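# Set the camera tripod's three feet onto tape crosses

## Task

Return the small camera tripod so that its three feet each rest centred on their own separate tape cross on the table, with the tripod standing upright. If the tripod falls over, the attempt is over. The placement must hold without the robot supporting it, so release the tripod and move the gripper away at the end.

## Robot and tools

Robot: one Franka FR3 arm (seven joints) carrying a Robotiq 2F-140 two-finger gripper. There is a single arm, so every pose in a call is for that one gripper.

Frame: all poses are in the scene frame. Its origin sits on the table top straight below the arm's base. +z is up, and +y points left when looking along +x. The base may be slightly tilted relative to the table. At long reach the reported hand position can differ from the true one.

Gripper axes: the fingers point along the gripper's +z and close along its y. end_effector_position is the spot between the pads when they are shut. Closed fingertips extend about 33 mm past it; fully open, about 9 mm. While closing, the tips travel about 24 mm further out from the arm, so keep that clearance above the table.

A row has 10 numbers, in this order: x, y, z (metres, absolute target for end_effector_position), qw, qx, qy, qz (absolute target orientation, w first), then position, force_limit, speed, each in [-1, 1]. These rows are absolute poses in the scene frame, not offsets. position: +1 fully open (140 mm), about -0.8 pads touching, -1 closes until blocked. force_limit: about 14 N at -1, 60 N at 0, 107 N at +1. speed (finger): about 30 mm/s at -1, 140 at 0, 250 at +1. Repeat the quaternion in every row to hold an orientation; do not copy a drifted one from the result.

execute_actions(actions): a list of actions run in order. Each action is a table of at most 15 rows. Each row lasts one control step (1/30 s), and a short table keeps its last row for the rest of the 15 steps, so one action lasts 0.5 s. An empty list just returns state and images. A target more than 0.6 m from the gripper's position at the start of its action, along any gripper axis, is refused. If any action is malformed, or the first one fails that check, nothing runs.

move(target, speed, blocking): one row as above (absolute pose). The gripper follows a straight path to it, taking 0.5 to 10 s; paths needing longer are cut at 10 s. speed is in m/s, 0.002 to 0.5, default 0.25; turning is capped at twice that in rad/s. The path does not slow for obstacles, and the hand may lag, stray or overshoot speed, especially with the arm near straight. Finger numbers are sent at the start. Faster moves and targets deeper past a contact press harder. blocking=false returns after 0.5 s while the arm keeps going; other motion calls are refused until a result shows the move ended (use wait or stop). The result adds a "move:" line: done (at rest near target), off_target, moving, held, fault, plus any limits (paced = pose clipped; held = a check blocked some steps, after which the arm can speed up sharply) and the distance to target.

wait(seconds): 0 to 10; the arm holds its last command, and a running move continues. stop(): brakes the running move, needing some room; the fingers carry on. zoom_image(camera, region): camera is cam_high, cam_low or cam_wrist; region [x0, y0, x1, y1] in pixels, (0,0) top-left, at most 504 by 504. show_instructions(): shows the reference images. read_manual(section): licence texts only. finished_scene(scene): ends scene 1 or 2 permanently after the robot holds its last command, and reports success.

Control limits: each step the commanded pose is clipped to within 70 mm and 16 degrees of the measured pose, and damped inverse kinematics favours position over orientation. After an action the arm goes only to the last clipped pose, so far targets need further actions. "Hand target" in a result shows the pose currently pursued. "pose unreachable" means the clearance check (which treats a mount under the base as part of the arm) altered or blocked the command.

Gripping: close with position -1 and confirm object_status = 2. Codes: 0 moving, 1 blocked while opening, 2 blocked while closing, 3 reached requested position or pads met (a thin item may still be held). Stopped fingers stay put until a position differing by at least 0.01 is sent, or the object yields. To squeeze harder while at 2, raise force_limit and switch position between -1 and -0.98. position_measured is in counts: 3 fully open, 230 pads closed, not linear in mm.

Results also give joint positions, joint torques, external torque estimates (per earlier action, up to 4; they include friction and held weight), and sampled step positions with HELD marking limited steps. Joint ranges (rad): waist ±2.744, shoulder ±1.784, upper arm roll ±2.901, elbow -3.042 to -0.152, forearm roll ±2.807, wrist pitch 0.544 to 4.517, wrist roll ±3.016. Load limits (N m): 20, 20, 18, 18, 12, 12, 12; held weight counts. Reaching one causes a TORQUE FAULT: a 10 s stop and the rest of the call skipped. Holding loads heats motors; MOTOR HOT warns, and an OVER-TEMPERATURE FAULT brakes the arm until cooled.

Cameras: cam_high, cam_low, cam_wrist, each 504x504, returned in that order, with calibration lines (K, distortion, T_world_to_cam) that may be off by a few degrees and millimetres.

Avoid: tipping the tripod, knocking anything off the table, dropping, slamming or pushing hard. Loose objects may occasionally be nudged by outside pushes. The simulation keeps running while you think, and less robot time, smooth motion and low effort are better. When done, open the fingers, lift clear, and check the tripod stays on its crosses before ending the scene.

Each tool is called after "Emit:" in YAML: its name, and indented under it one key for each argument.

Reference images:

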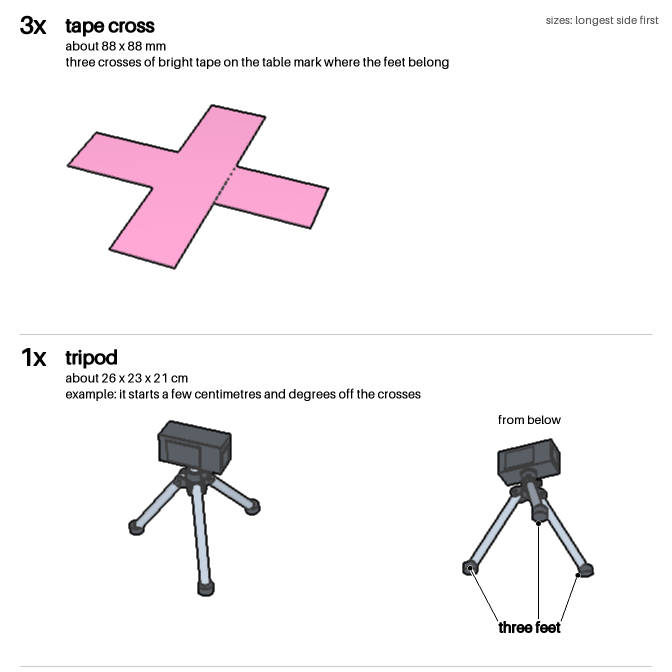

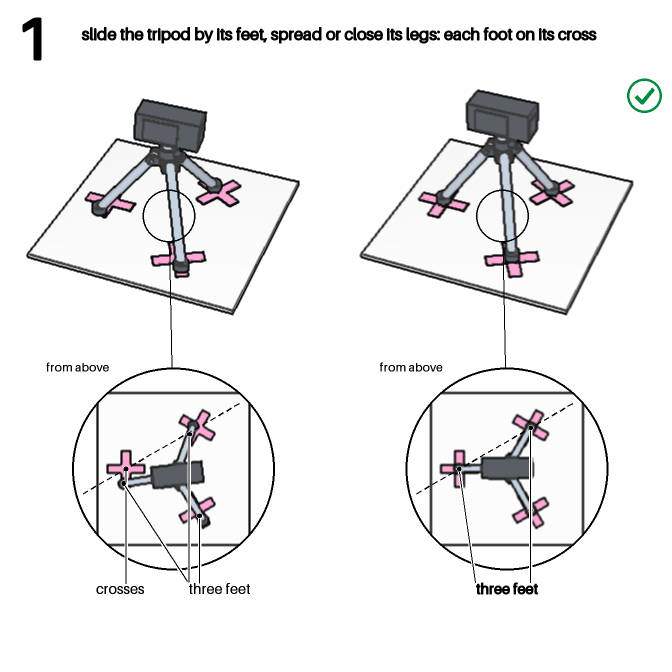

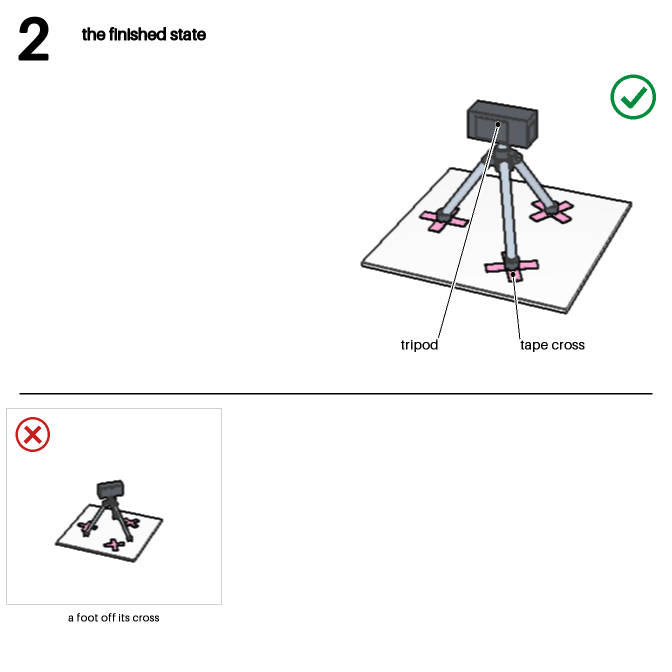

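## Session

Emit:
execute_actions:
  actions: []

Scene clock: 0.00 s.
end_effector_position=(+0.3834, -0.2169, +0.3244) position_measured=230 object_status=3 end_effector_quat_wxyz=(+0.397, +0.234, +0.824, +0.329)
Joint positions: [-1.001 -0.531 -0.085 -2.706  1.14   1.897  0.438]
Joint velocities: [-0.     0.     0.    -0.     0.001 -0.001  0.   ]
Joint torques (N m, as the joint torque sensors report them, + toward a larger angle): no reading
External joint torques (N m, as the arm's controller estimates them; a push from outside toward a larger angle lowers the number): no reading
Hand target: +0.383, -0.217, +0.324; +0.397, +0.234, +0.824, +0.329

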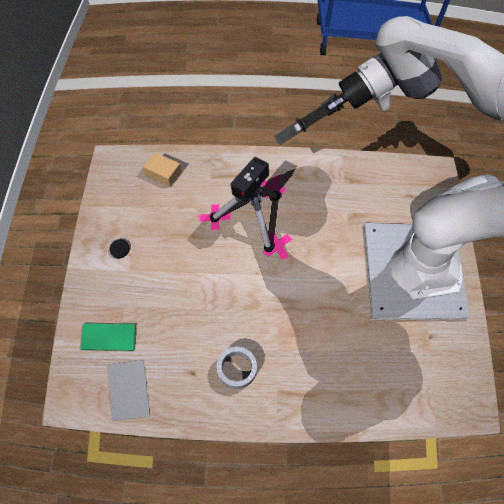

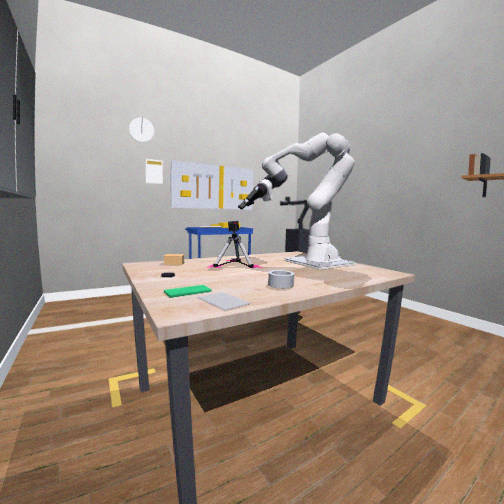

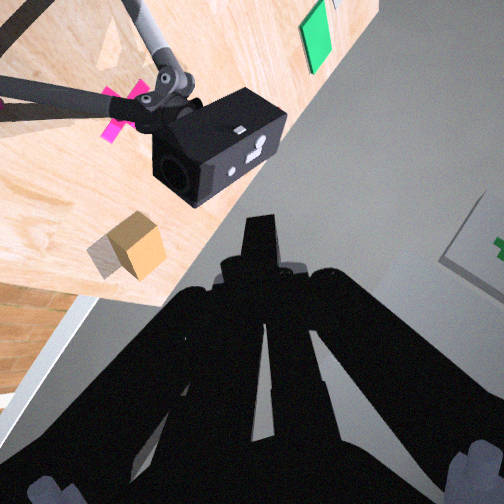

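Emit:
zoom_image:
  camera: "cam_high"
  region: [180, 140, 320, 280]

Emit:
zoom_image:
  camera: "cam_low"
  region: [190, 200, 280, 290]

Region (180, 140, 320, 280) of cam_high's 504x504 image, scaled by 3.600, with more detail than that image has.

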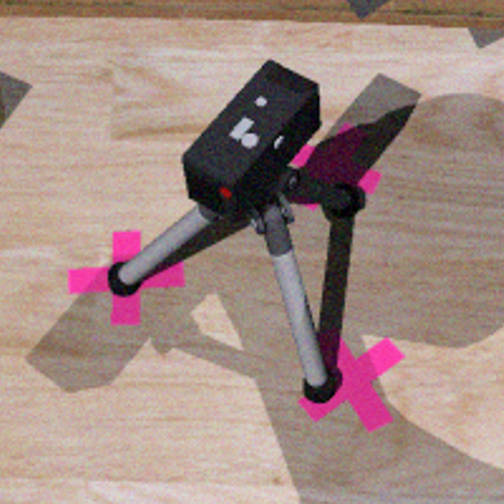

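Region (190, 200, 280, 290) of cam_low's 504x504 image, scaled by 5.600, with more detail than that image has.

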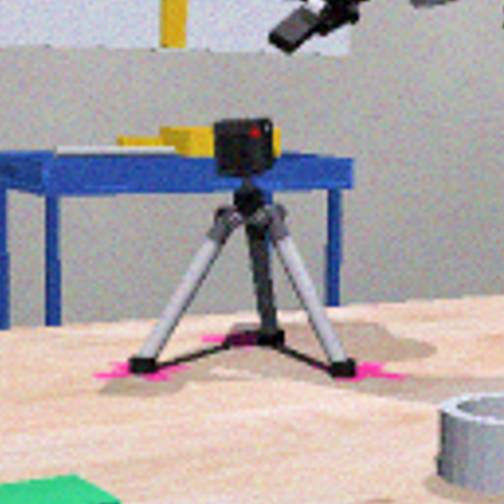

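Emit:
move:
  target: [0.34,-0.30,0.30,-0.157,0.416,-0.893,-0.073,0,-0.6,0]
  speed: 0.3

Emit:
move:
  target: [0.383,-0.251,0.10,-0.157,0.416,-0.893,-0.073,0,-0.6,0]
  speed: 0.15

Scene clock: 17.47 s.
end_effector_position=(+0.3360, -0.2989, +0.2948) position_measured=129 object_status=3 end_effector_quat_wxyz=(+0.150, -0.407, +0.897, +0.083)
Joint positions: [-0.814 -0.272 -0.073 -2.232  0.321  1.852 -0.313]
Joint velocities: [ 0.     0.    -0.    -0.001  0.     0.002 -0.03 ]
Joint torques (N m, as the joint torque sensors report them, + toward a larger angle): [  1.49 -24.35  -1.25  22.55   0.67   2.51  -0.27]
External joint torques (N m, as the arm's controller estimates them; a push from outside toward a larger angle lowers the number): [ 1.49 -1.83 -1.52 -1.54 -0.53  0.46 -0.26]
Hand target: +0.335, -0.299, +0.294; +0.150, -0.413, +0.895, +0.081
Off the commanded pose: 0.007 m, 2 deg.
move: off_target
camera_calibration (this result's frames):
cam_wrist: T_world_to_cam=[[-0.646403, 0.761636, 0.0455407, 0.434868], [0.574355, 0.446429, 0.686161, -0.259735], [0.502275, 0.469693, -0.726023, 0.36918], [0, 0, 0, 1]] pos_world=[0.24485, -0.388659, 0.426449]

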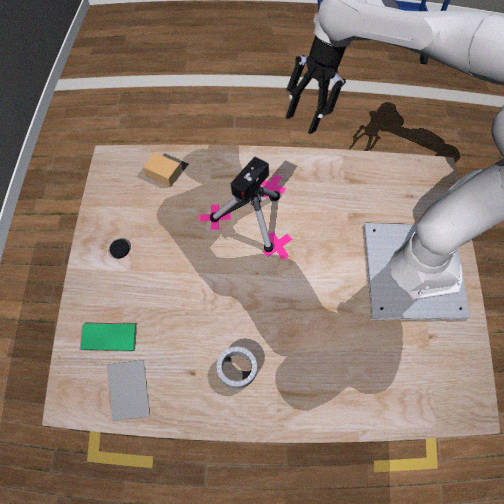

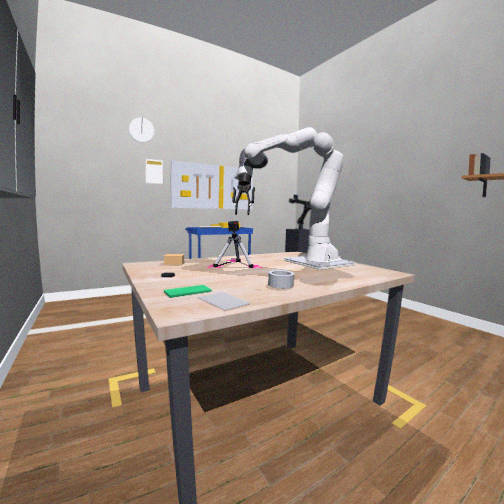

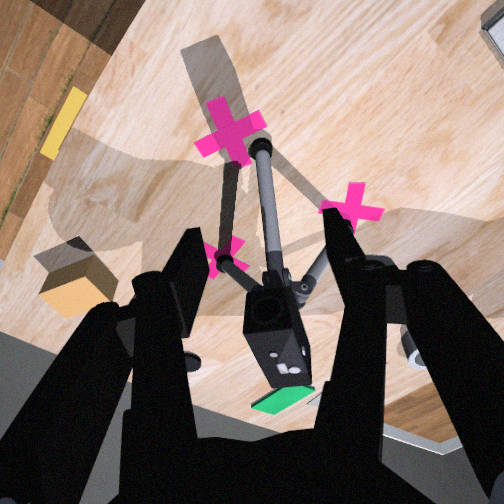

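Scene clock: 19.53 s.
end_effector_position=(+0.3818, -0.2515, +0.1000) position_measured=129 object_status=3 end_effector_quat_wxyz=(+0.155, -0.411, +0.896, +0.073)
Joint positions: [-0.716 -0.025  0.014 -2.512  0.519  2.405 -0.436]
Joint velocities: [ 0.    -0.001  0.     0.     0.004  0.011 -0.02 ]
Joint torques (N m, as the joint torque sensors report them, + toward a larger angle): [  1.8  -26.73   0.    19.75   1.08   2.45  -0.24]
External joint torques (N m, as the arm's controller estimates them; a push from outside toward a larger angle lowers the number): [ 1.68  0.44 -0.09 -0.35  0.74  0.43 -0.23]
Hand target: +0.383, -0.251, +0.099; +0.155, -0.415, +0.894, +0.072
Off the commanded pose: 0.001 m, 1 deg.
move: done
camera_calibration (this result's frames):
cam_wrist: T_world_to_cam=[[-0.650269, 0.759312, 0.0244027, 0.44018], [0.561405, 0.458646, 0.688817, -0.165833], [0.511835, 0.461616, -0.724525, 0.176673], [0, 0, 0, 1]] pos_world=[0.288907, -0.33973, 0.231492]

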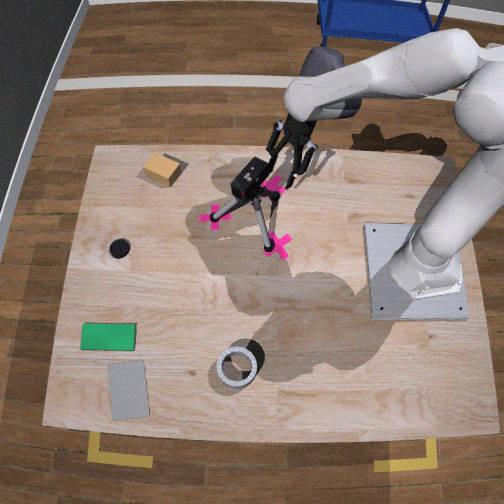

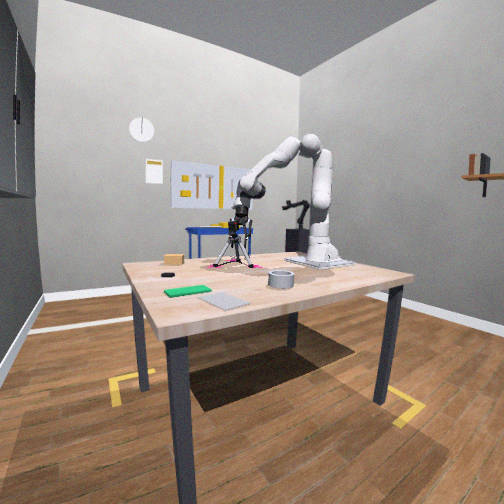

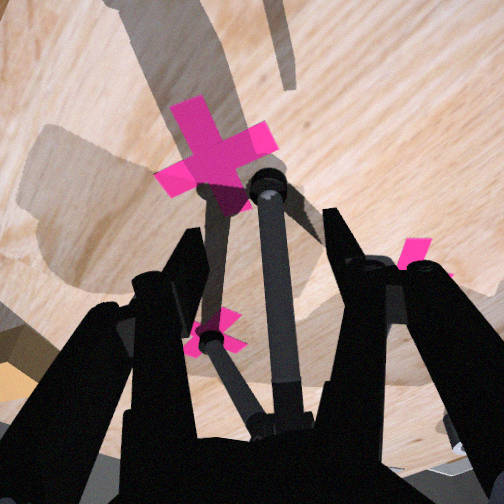

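Emit:
move:
  target: [0.388,-0.240,0.042,-0.157,0.416,-0.893,-0.073,0,-0.6,0]
  speed: 0.06

Emit:
zoom_image:
  camera: "cam_low"
  region: [190, 200, 280, 290]

Scene clock: 29.47 s.
end_effector_position=(+0.3878, -0.2406, +0.0428) position_measured=129 object_status=3 end_effector_quat_wxyz=(+0.156, -0.412, +0.895, +0.074)
Joint positions: [-0.7    0.112  0.046 -2.526  0.633  2.548 -0.532]
Joint velocities: [ 0.001  0.001  0.001 -0.     0.006  0.012 -0.027]
Joint torques (N m, as the joint torque sensors report them, + toward a larger angle): [  0.73 -29.39   0.24  16.99   0.71   2.42  -0.35]
External joint torques (N m, as the arm's controller estimates them; a push from outside toward a larger angle lowers the number): [ 0.48  0.07 -0.17 -0.79  0.63  0.5  -0.34]
Hand target: +0.388, -0.240, +0.042; +0.156, -0.416, +0.893, +0.072
Off the commanded pose: 0.001 m, 1 deg.
move: done
camera_calibration (this result's frames):
cam_wrist: T_world_to_cam=[[-0.651649, 0.75816, 0.0234013, 0.437524], [0.558518, 0.458723, 0.691108, -0.133661], [0.513236, 0.46343, -0.722372, 0.12693], [0, 0, 0, 1]] pos_world=[0.294619, -0.329223, 0.173826]

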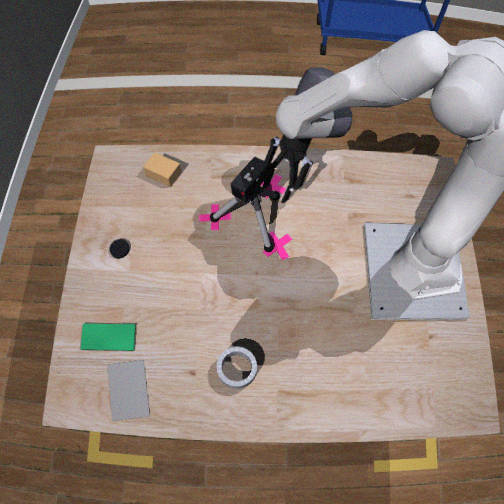

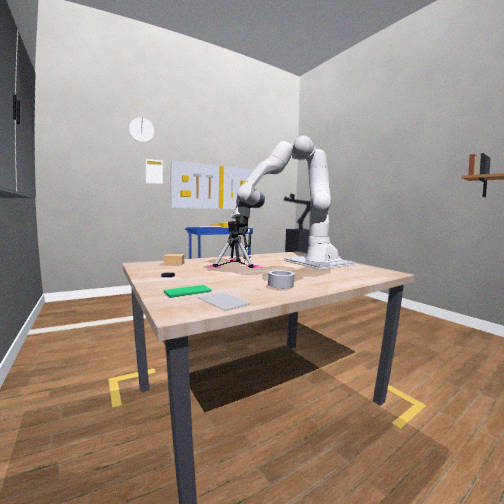

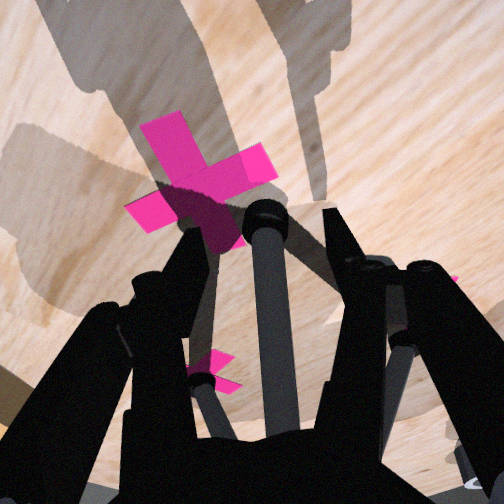

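Region (190, 200, 280, 290) of cam_low's 504x504 image, scaled by 5.600, with more detail than that image has.

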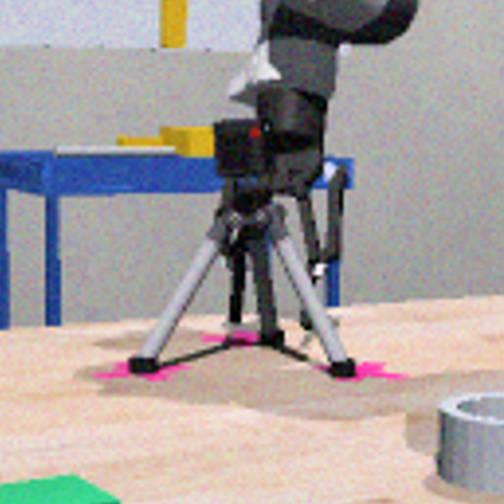

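Emit:
move:
  target: [0.387,-0.241,0.036,-0.157,0.416,-0.893,-0.073,0,-0.6,0]
  speed: 0.03

Emit:
move:
  target: [0.387,-0.241,0.036,-0.157,0.416,-0.893,-0.073,-1,-0.8,-0.7]
  speed: 0.03

Emit:
move:
  target: [0.396,-0.280,0.036,-0.157,0.416,-0.893,-0.073,-1,-0.8,-0.7]
  speed: 0.02

Emit:
zoom_image:
  camera: "cam_high"
  region: [180, 140, 320, 280]

Scene clock: 34.93 s.
end_effector_position=(+0.3862, -0.2401, +0.0362) position_measured=129 object_status=3 end_effector_quat_wxyz=(+0.156, -0.414, +0.894, +0.075)
Joint positions: [-0.7    0.128  0.046 -2.526  0.645  2.558 -0.552]
Joint velocities: [-0.    -0.001  0.001 -0.001  0.005  0.007 -0.014]
Joint torques (N m, as the joint torque sensors report them, + toward a larger angle): [  0.66 -29.76  -0.02  18.53   0.66   2.42  -0.26]
External joint torques (N m, as the arm's controller estimates them; a push from outside toward a larger angle lowers the number): [ 0.42  0.12 -0.44  0.86  0.6   0.5  -0.25]
Hand target: +0.387, -0.241, +0.036; +0.157, -0.416, +0.893, +0.073
Off the commanded pose: 0.001 m, 0 deg.
move: done
camera_calibration (this result's frames):
cam_wrist: T_world_to_cam=[[-0.655593, 0.754712, 0.0246633, 0.436904], [0.556243, 0.460585, 0.691705, -0.127182], [0.510678, 0.467195, -0.721759, 0.12465], [0, 0, 0, 1]] pos_world=[0.29352, -0.329394, 0.167164]

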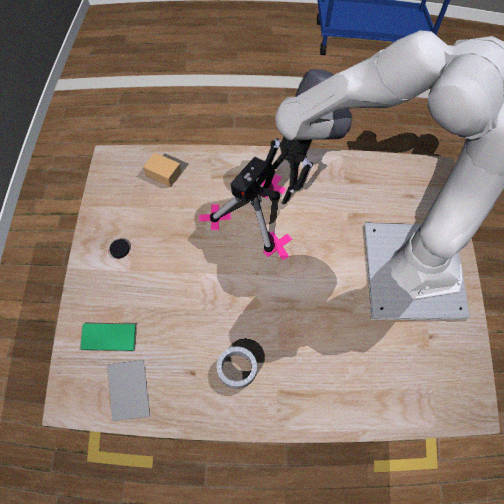

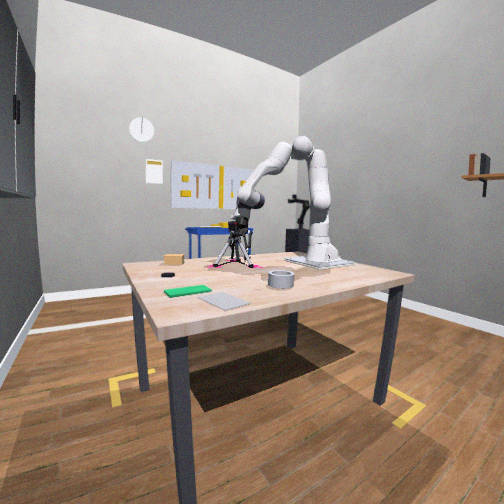

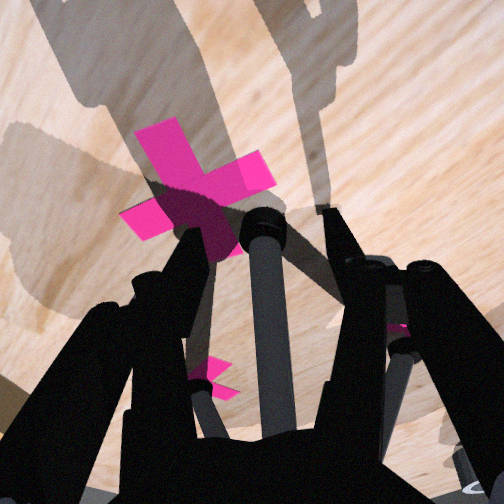

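Scene clock: 35.80 s.
end_effector_position=(+0.3864, -0.2404, +0.0363) position_measured=195 object_status=2 end_effector_quat_wxyz=(+0.156, -0.415, +0.893, +0.074)
Joint positions: [-0.7    0.128  0.046 -2.526  0.645  2.559 -0.556]
Joint velocities: [ 0.001 -0.     0.001  0.001  0.001  0.    -0.005]
Joint torques (N m, as the joint torque sensors report them, + toward a larger angle): [  0.63 -29.71  -0.27  18.38   0.7    2.32  -0.27]
External joint torques (N m, as the arm's controller estimates them; a push from outside toward a larger angle lowers the number): [ 0.41  0.18 -0.68  0.72  0.64  0.39 -0.26]
Hand target: +0.387, -0.241, +0.036; +0.157, -0.416, +0.893, +0.073
Off the commanded pose: 0.001 m, 0 deg.
move: done
camera_calibration (this result's frames):
cam_wrist: T_world_to_cam=[[-0.657512, 0.753105, 0.022626, 0.437696], [0.554097, 0.46298, 0.691828, -0.12575], [0.510543, 0.467422, -0.721708, 0.124831], [0, 0, 0, 1]] pos_world=[0.293736, -0.32976, 0.167186]

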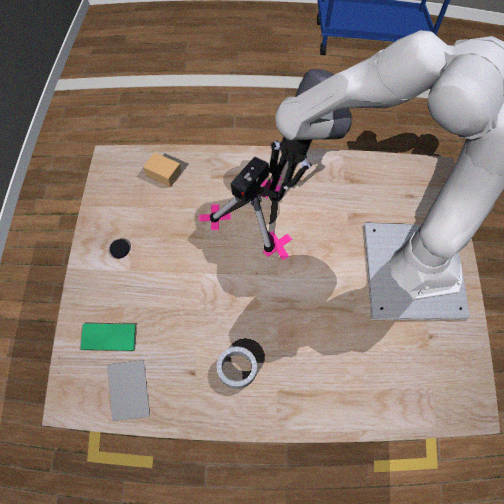

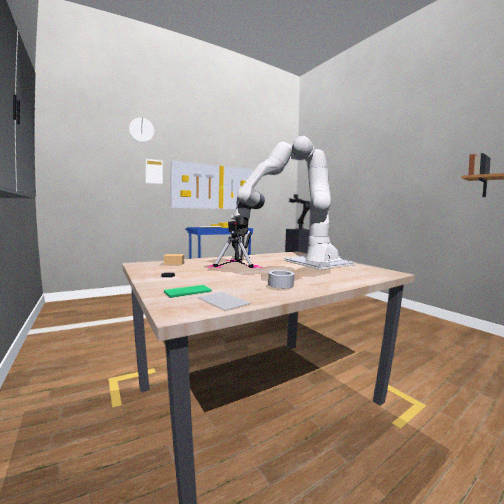

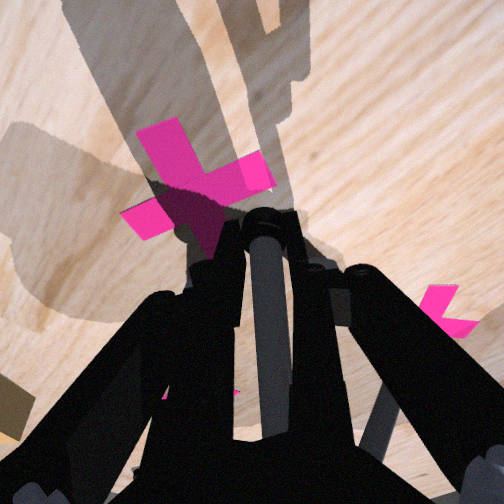

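Scene clock: 38.07 s.
end_effector_position=(+0.3874, -0.2436, +0.0346) position_measured=195 object_status=2 end_effector_quat_wxyz=(+0.158, -0.423, +0.885, +0.113)
Joint positions: [-0.704  0.186  0.012 -2.439  0.604  2.443 -0.558]
Joint velocities: [-0.001  0.005 -0.005  0.007 -0.002 -0.011 -0.001]
Joint torques (N m, as the joint torque sensors report them, + toward a larger angle): [ -4.41 -29.    -8.21  27.63  -0.77  11.74  -0.51]
External joint torques (N m, as the arm's controller estimates them; a push from outside toward a larger angle lowers the number): [-4.55  2.99 -8.49  9.84 -0.98 10.05 -0.5 ]
Hand target: +0.393, -0.280, +0.038; +0.156, -0.416, +0.893, +0.073
Off the commanded pose: 0.037 m, 5 deg.
move: off_target
camera_calibration (this result's frames):
cam_wrist: T_world_to_cam=[[-0.679976, 0.727547, 0.0911467, 0.440924], [0.557266, 0.431991, 0.709111, -0.133073], [0.476537, 0.532971, -0.699181, 0.152896], [0, 0, 0, 1]] pos_world=[0.301114, -0.344795, 0.161077]

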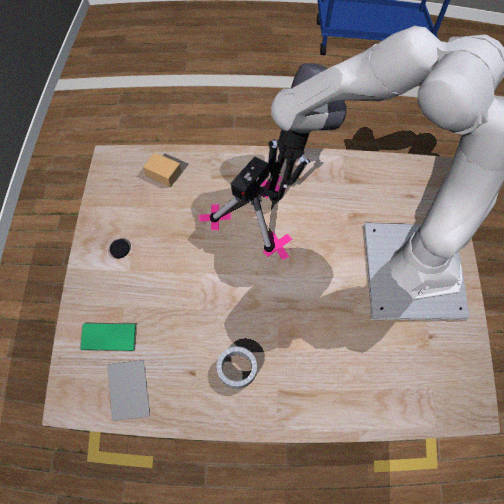

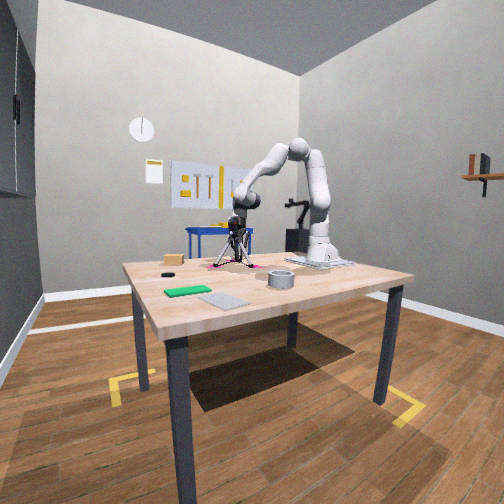

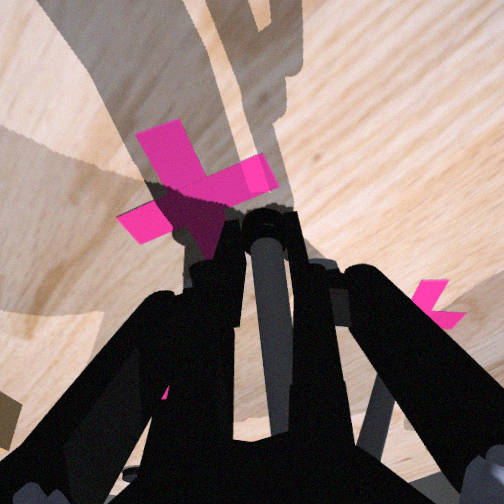

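Region (180, 140, 320, 280) of cam_high's 504x504 image, scaled by 3.600, with more detail than that image has.

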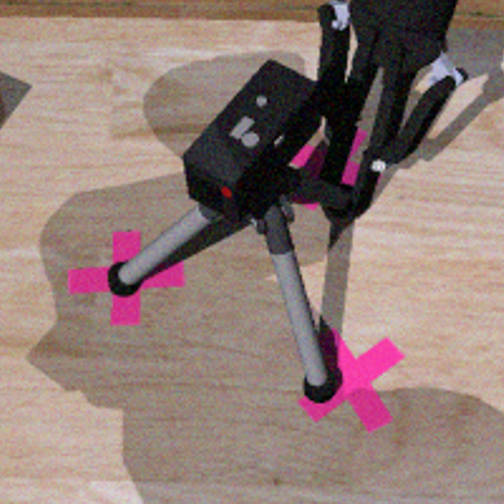

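Jammed (wedging into the table). Relax, lift the foot slightly, then go halfway.

Emit:
move:
  target: [0.387,-0.241,0.037,-0.157,0.416,-0.893,-0.073,-1,-0.8,-0.7]
  speed: 0.03

Emit:
move:
  target: [0.387,-0.241,0.045,-0.157,0.416,-0.893,-0.073,-1,-0.8,-0.7]
  speed: 0.02

Emit:
move:
  target: [0.391,-0.258,0.045,-0.157,0.416,-0.893,-0.073,-1,-0.8,-0.7]
  speed: 0.02

Emit:
zoom_image:
  camera: "cam_high"
  region: [180, 140, 320, 280]

Scene clock: 44.80 s.
end_effector_position=(+0.3855, -0.2416, +0.0359) position_measured=195 object_status=2 end_effector_quat_wxyz=(+0.156, -0.415, +0.893, +0.076)
Joint positions: [-0.689  0.131  0.03  -2.521  0.645  2.552 -0.558]
Joint velocities: [-0.    -0.002  0.004 -0.004  0.006  0.025 -0.   ]
Joint torques (N m, as the joint torque sensors report them, + toward a larger angle): [  2.22 -32.69   0.76  17.05   0.94   2.17  -0.19]
External joint torques (N m, as the arm's controller estimates them; a push from outside toward a larger angle lowers the number): [ 2.04 -2.78  0.43 -0.6   0.87  0.26 -0.18]
Hand target: +0.387, -0.241, +0.037; +0.157, -0.416, +0.893, +0.073
Off the commanded pose: 0.002 m, 0 deg.
move: done
camera_calibration (this result's frames):
cam_wrist: T_world_to_cam=[[-0.657249, 0.753211, 0.0263944, 0.437825], [0.555556, 0.460517, 0.692302, -0.125679], [0.509294, 0.469678, -0.721125, 0.126573], [0, 0, 0, 1]] pos_world=[0.293119, -0.331346, 0.166726]

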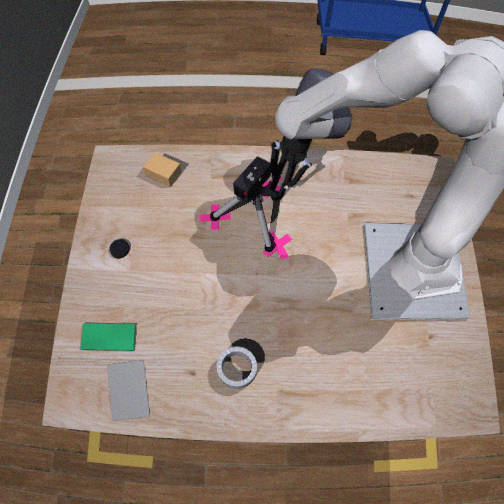

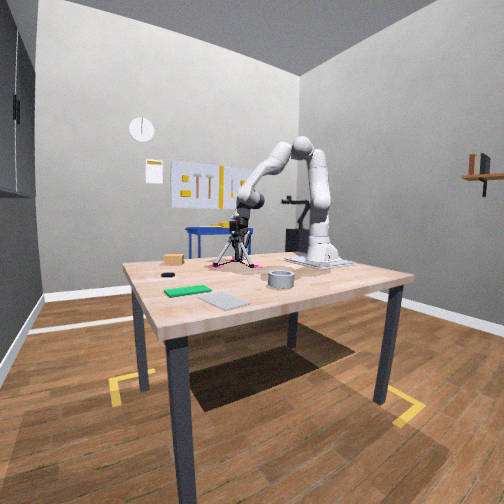

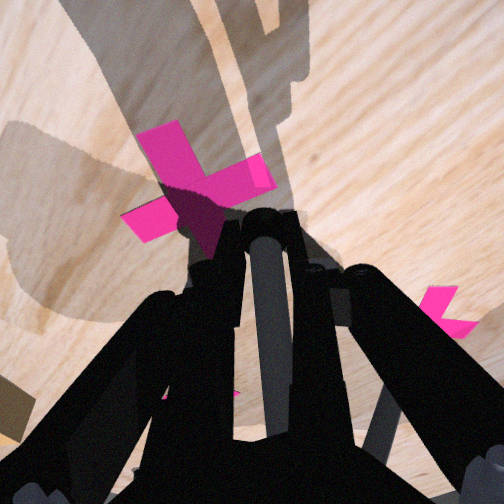

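Scene clock: 45.50 s.
end_effector_position=(+0.3877, -0.2430, +0.0447) position_measured=195 object_status=2 end_effector_quat_wxyz=(+0.158, -0.417, +0.892, +0.071)
Joint positions: [-0.689  0.108  0.03  -2.524  0.634  2.544 -0.549]
Joint velocities: [-0.    -0.003  0.    -0.003 -0.006 -0.005  0.014]
Joint torques (N m, as the joint torque sensors report them, + toward a larger angle): [  1.4  -32.59  -0.43  17.01  -0.41   1.65   0.02]
External joint torques (N m, as the arm's controller estimates them; a push from outside toward a larger angle lowers the number): [ 1.24 -3.09 -0.72 -0.93 -0.51 -0.29  0.03]
Hand target: +0.387, -0.241, +0.045; +0.157, -0.416, +0.893, +0.073
Off the commanded pose: 0.002 m, 0 deg.
move: done
camera_calibration (this result's frames):
cam_wrist: T_world_to_cam=[[-0.660198, 0.750926, 0.0157374, 0.441088], [0.548998, 0.468156, 0.69241, -0.127915], [0.512581, 0.465768, -0.721333, 0.130214], [0, 0, 0, 1]] pos_world=[0.294686, -0.33199, 0.175555]

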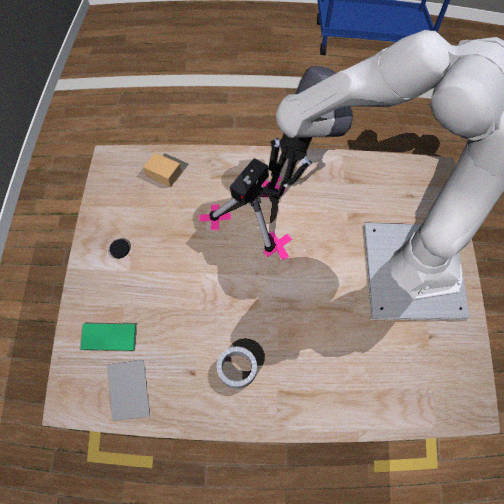

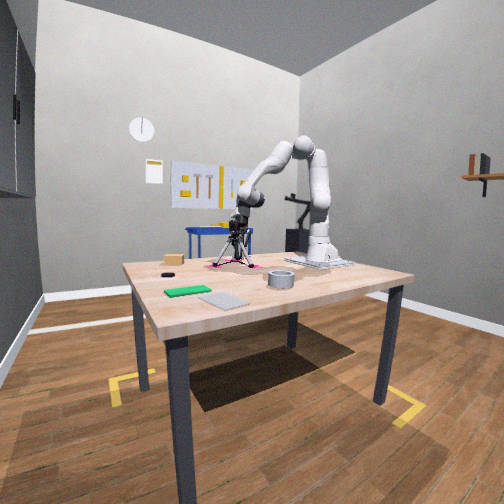

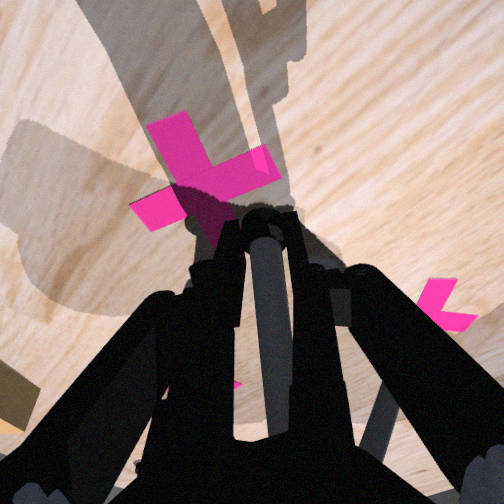

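Scene clock: 46.50 s.
end_effector_position=(+0.3903, -0.2555, +0.0438) position_measured=195 object_status=2 end_effector_quat_wxyz=(+0.157, -0.417, +0.892, +0.074)
Joint positions: [-0.696  0.137  0.016 -2.484  0.615  2.523 -0.549]
Joint velocities: [ 0.002  0.003 -0.002  0.006 -0.004 -0.009  0.   ]
Joint torques (N m, as the joint torque sensors report them, + toward a larger angle): [ -0.39 -31.66  -1.54  20.09  -0.34   1.91  -0.01]
External joint torques (N m, as the arm's controller estimates them; a push from outside toward a larger angle lowers the number): [-0.66 -0.99 -1.9   1.98 -0.47 -0.01  0.  ]
Hand target: +0.391, -0.258, +0.045; +0.157, -0.416, +0.893, +0.073
Off the commanded pose: 0.003 m, 0 deg.
move: done
camera_calibration (this result's frames):
cam_wrist: T_world_to_cam=[[-0.661107, 0.749982, 0.0215451, 0.452118], [0.551139, 0.465942, 0.692202, -0.124269], [0.509101, 0.469494, -0.721382, 0.136454], [0, 0, 0, 1]] pos_world=[0.297919, -0.345243, 0.174714]

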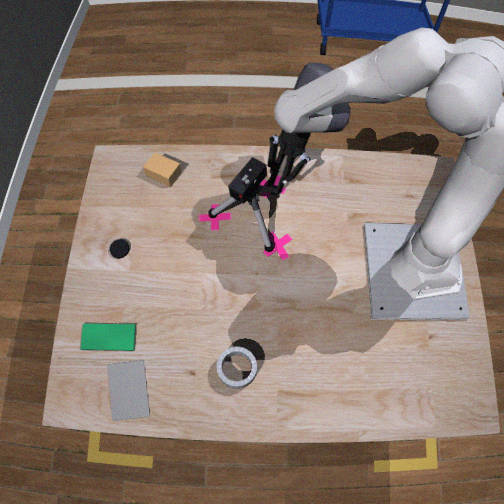

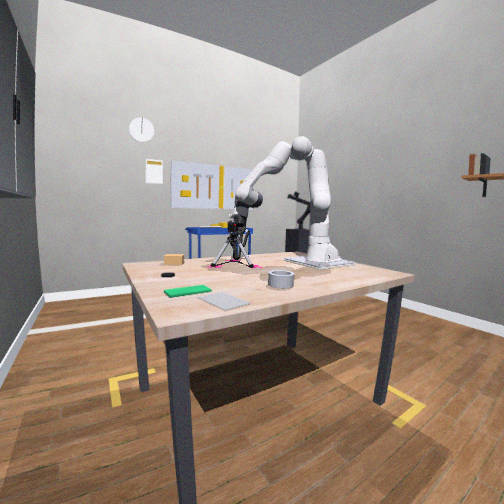

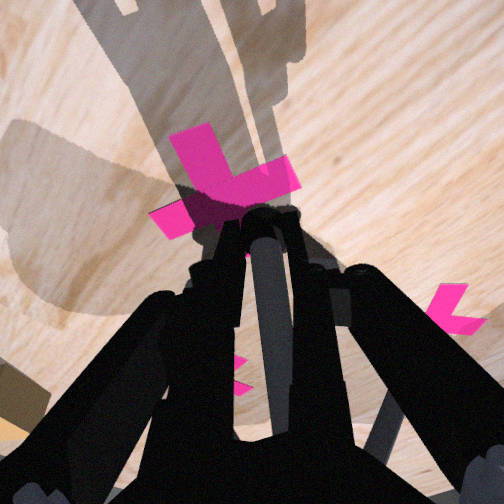

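Region (180, 140, 320, 280) of cam_high's 504x504 image, scaled by 3.600, with more detail than that image has.

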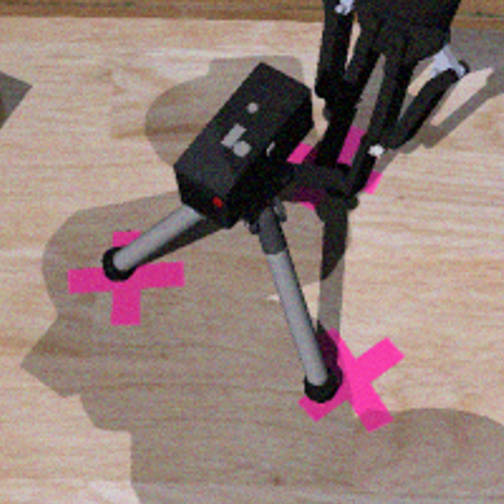

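Emit:
move:
  target: [0.396,-0.281,0.044,-0.151,0.4925,-0.853,-0.087,-1,-0.8,-0.7]
  speed: 0.02

Emit:
zoom_image:
  camera: "cam_high"
  region: [180, 140, 320, 280]

Scene clock: 54.60 s.
end_effector_position=(+0.3960, -0.2813, +0.0439) position_measured=195 object_status=2 end_effector_quat_wxyz=(+0.150, -0.486, +0.857, +0.086)
Joint positions: [-0.736  0.214  0.012 -2.358  0.519  2.425 -0.647]
Joint velocities: [-0.002  0.     0.     0.004 -0.003 -0.005 -0.013]
Joint torques (N m, as the joint torque sensors report them, + toward a larger angle): [ -0.59 -34.38  -0.4   20.08  -0.67   1.25  -0.58]
External joint torques (N m, as the arm's controller estimates them; a push from outside toward a larger angle lowers the number): [-0.69 -0.55 -0.7   1.31 -0.96 -0.63 -0.57]
Hand target: +0.395, -0.281, +0.044; +0.150, -0.492, +0.853, +0.087
Off the commanded pose: 0.000 m, 1 deg.
move: done
camera_calibration (this result's frames):
cam_wrist: T_world_to_cam=[[-0.770684, 0.636852, 0.0215747, 0.486814], [0.471102, 0.546651, 0.692269, -0.0610485], [0.429079, 0.543685, -0.721317, 0.198273], [0, 0, 0, 1]] pos_world=[0.318865, -0.384454, 0.174777]

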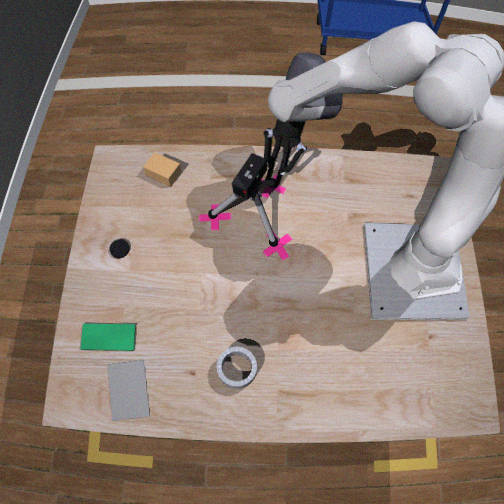

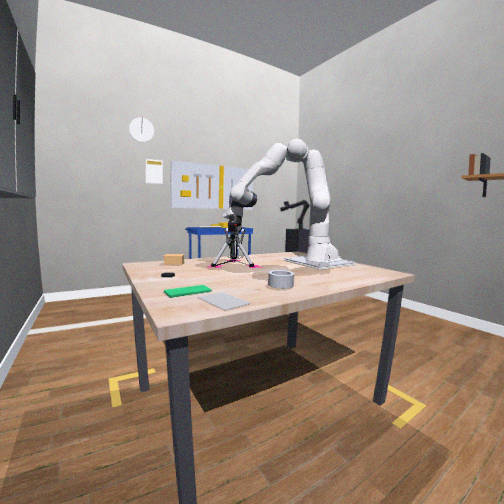

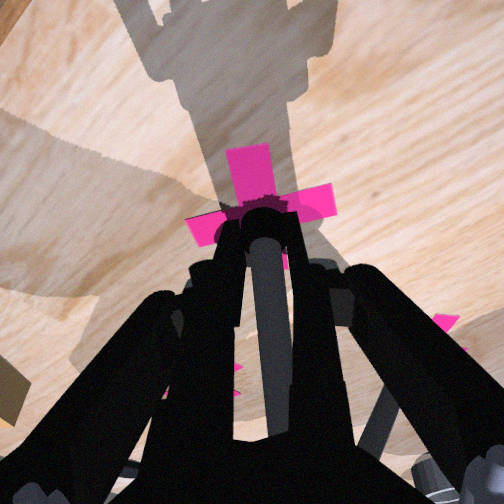

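Region (180, 140, 320, 280) of cam_high's 504x504 image, scaled by 3.600, with more detail than that image has.

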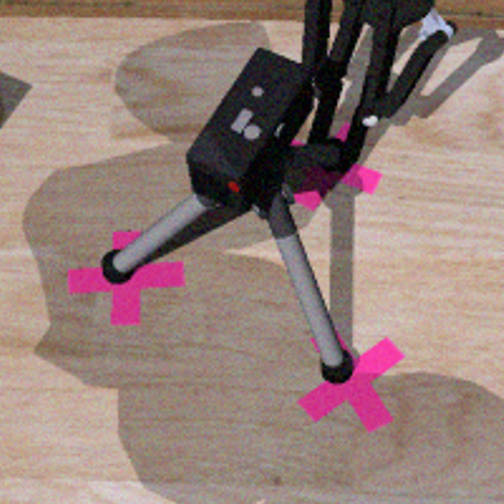

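Emit:
move:
  target: [0.397,-0.281,0.043,-0.147,0.5256,-0.833,-0.093,-1,-0.8,-0.7]
  speed: 0.02

Emit:
move:
  target: [0.397,-0.281,0.037,-0.147,0.5256,-0.833,-0.093,-1,-0.8,-0.7]
  speed: 0.015

Emit:
zoom_image:
  camera: "cam_high"
  region: [180, 140, 320, 280]

Scene clock: 60.77 s.
end_effector_position=(+0.3973, -0.2826, +0.0434) position_measured=195 object_status=2 end_effector_quat_wxyz=(+0.147, -0.518, +0.838, +0.091)
Joint positions: [-0.736  0.232  0.012 -2.328  0.487  2.395 -0.691]
Joint velocities: [ 0.     0.    -0.001  0.001 -0.003 -0.005 -0.011]
Joint torques (N m, as the joint torque sensors report them, + toward a larger angle): [  0.35 -34.61   0.28  19.58  -0.62   1.05  -0.58]
External joint torques (N m, as the arm's controller estimates them; a push from outside toward a larger angle lowers the number): [ 0.23 -0.3  -0.06  0.85 -0.95 -0.77 -0.57]
Hand target: +0.397, -0.281, +0.043; +0.147, -0.525, +0.833, +0.093
Off the commanded pose: 0.002 m, 1 deg.
move: done
camera_calibration (this result's frames):
cam_wrist: T_world_to_cam=[[-0.816586, 0.57684, 0.0210479, 0.489974], [0.428589, 0.581486, 0.691509, -0.0338295], [0.386651, 0.573698, -0.722061, 0.223357], [0, 0, 0, 1]] pos_world=[0.328244, -0.391105, 0.174358]

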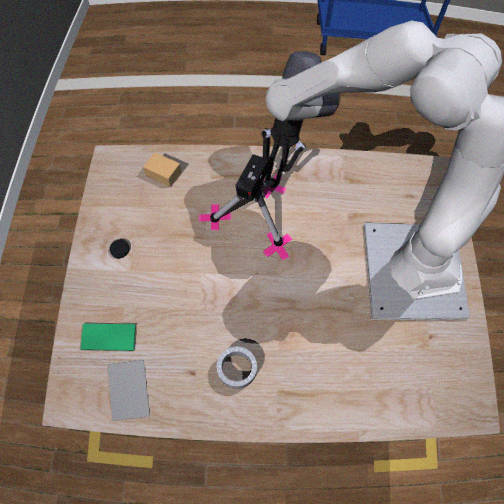

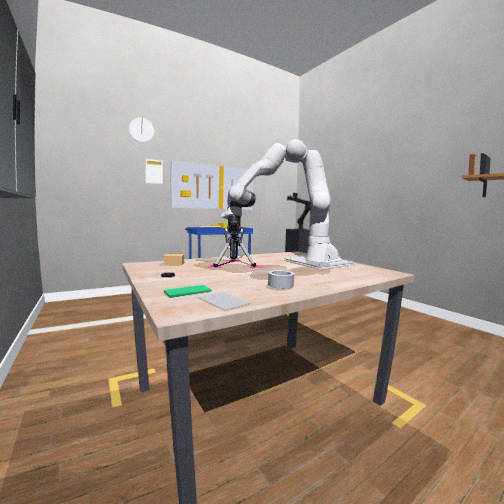

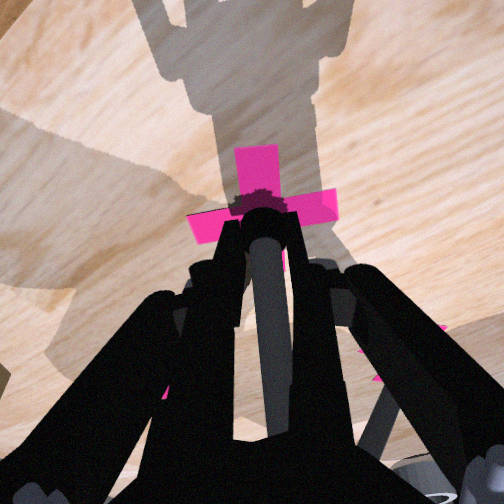

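Scene clock: 61.57 s.
end_effector_position=(+0.3961, -0.2820, +0.0372) position_measured=195 object_status=2 end_effector_quat_wxyz=(+0.146, -0.520, +0.836, +0.093)
Joint positions: [-0.736  0.246  0.013 -2.327  0.488  2.403 -0.699]
Joint velocities: [-0.     0.001 -0.002  0.     0.004  0.001 -0.012]
Joint torques (N m, as the joint torque sensors report them, + toward a larger angle): [  0.08 -35.04   0.85  19.4    0.7    1.66  -0.61]
External joint torques (N m, as the arm's controller estimates them; a push from outside toward a larger angle lowers the number): [ 0.03 -0.28  0.56  0.72  0.37 -0.2  -0.6 ]
Hand target: +0.397, -0.281, +0.037; +0.147, -0.525, +0.833, +0.093
Off the commanded pose: 0.001 m, 1 deg.
move: done
camera_calibration (this result's frames):
cam_wrist: T_world_to_cam=[[-0.819385, 0.572731, 0.024256, 0.488578], [0.42773, 0.582671, 0.691044, -0.0286984], [0.381649, 0.576606, -0.722406, 0.221887], [0, 0, 0, 1]] pos_world=[0.327925, -0.391043, 0.168274]

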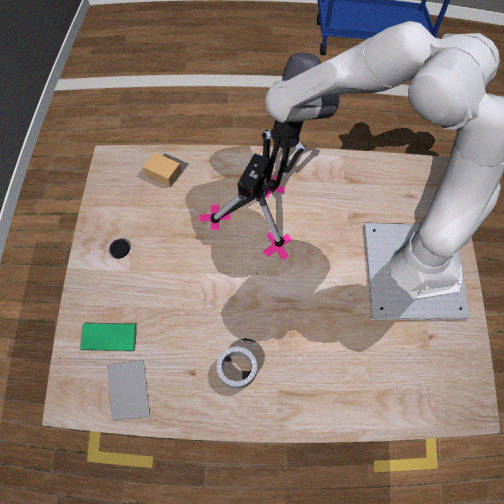

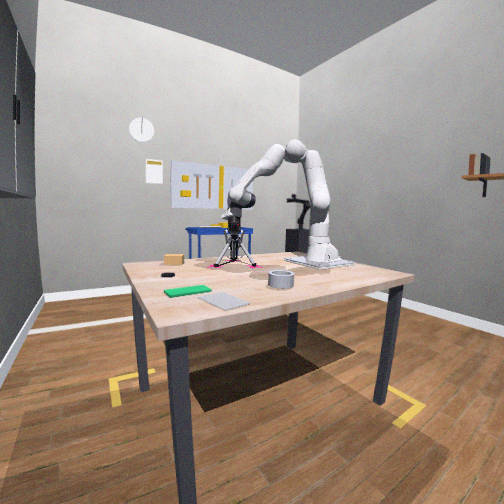

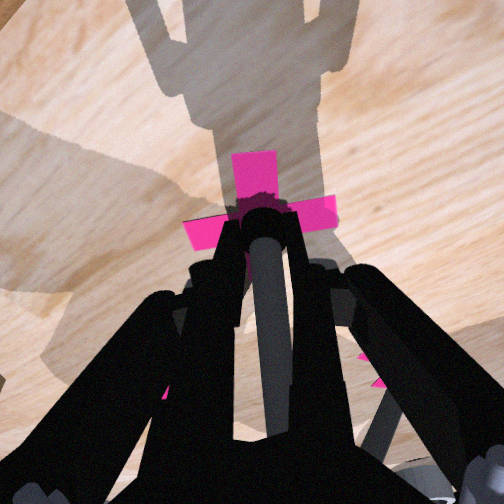

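Region (180, 140, 320, 280) of cam_high's 504x504 image, scaled by 3.600, with more detail than that image has.

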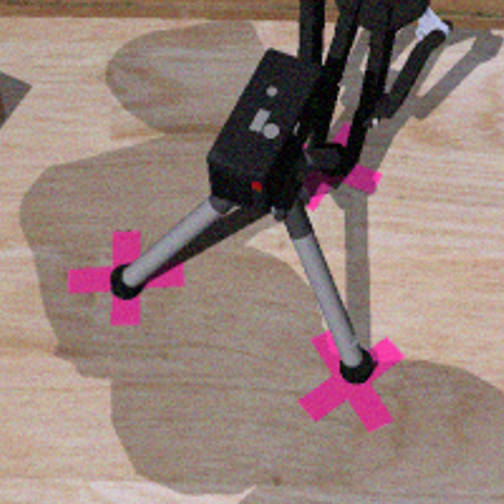

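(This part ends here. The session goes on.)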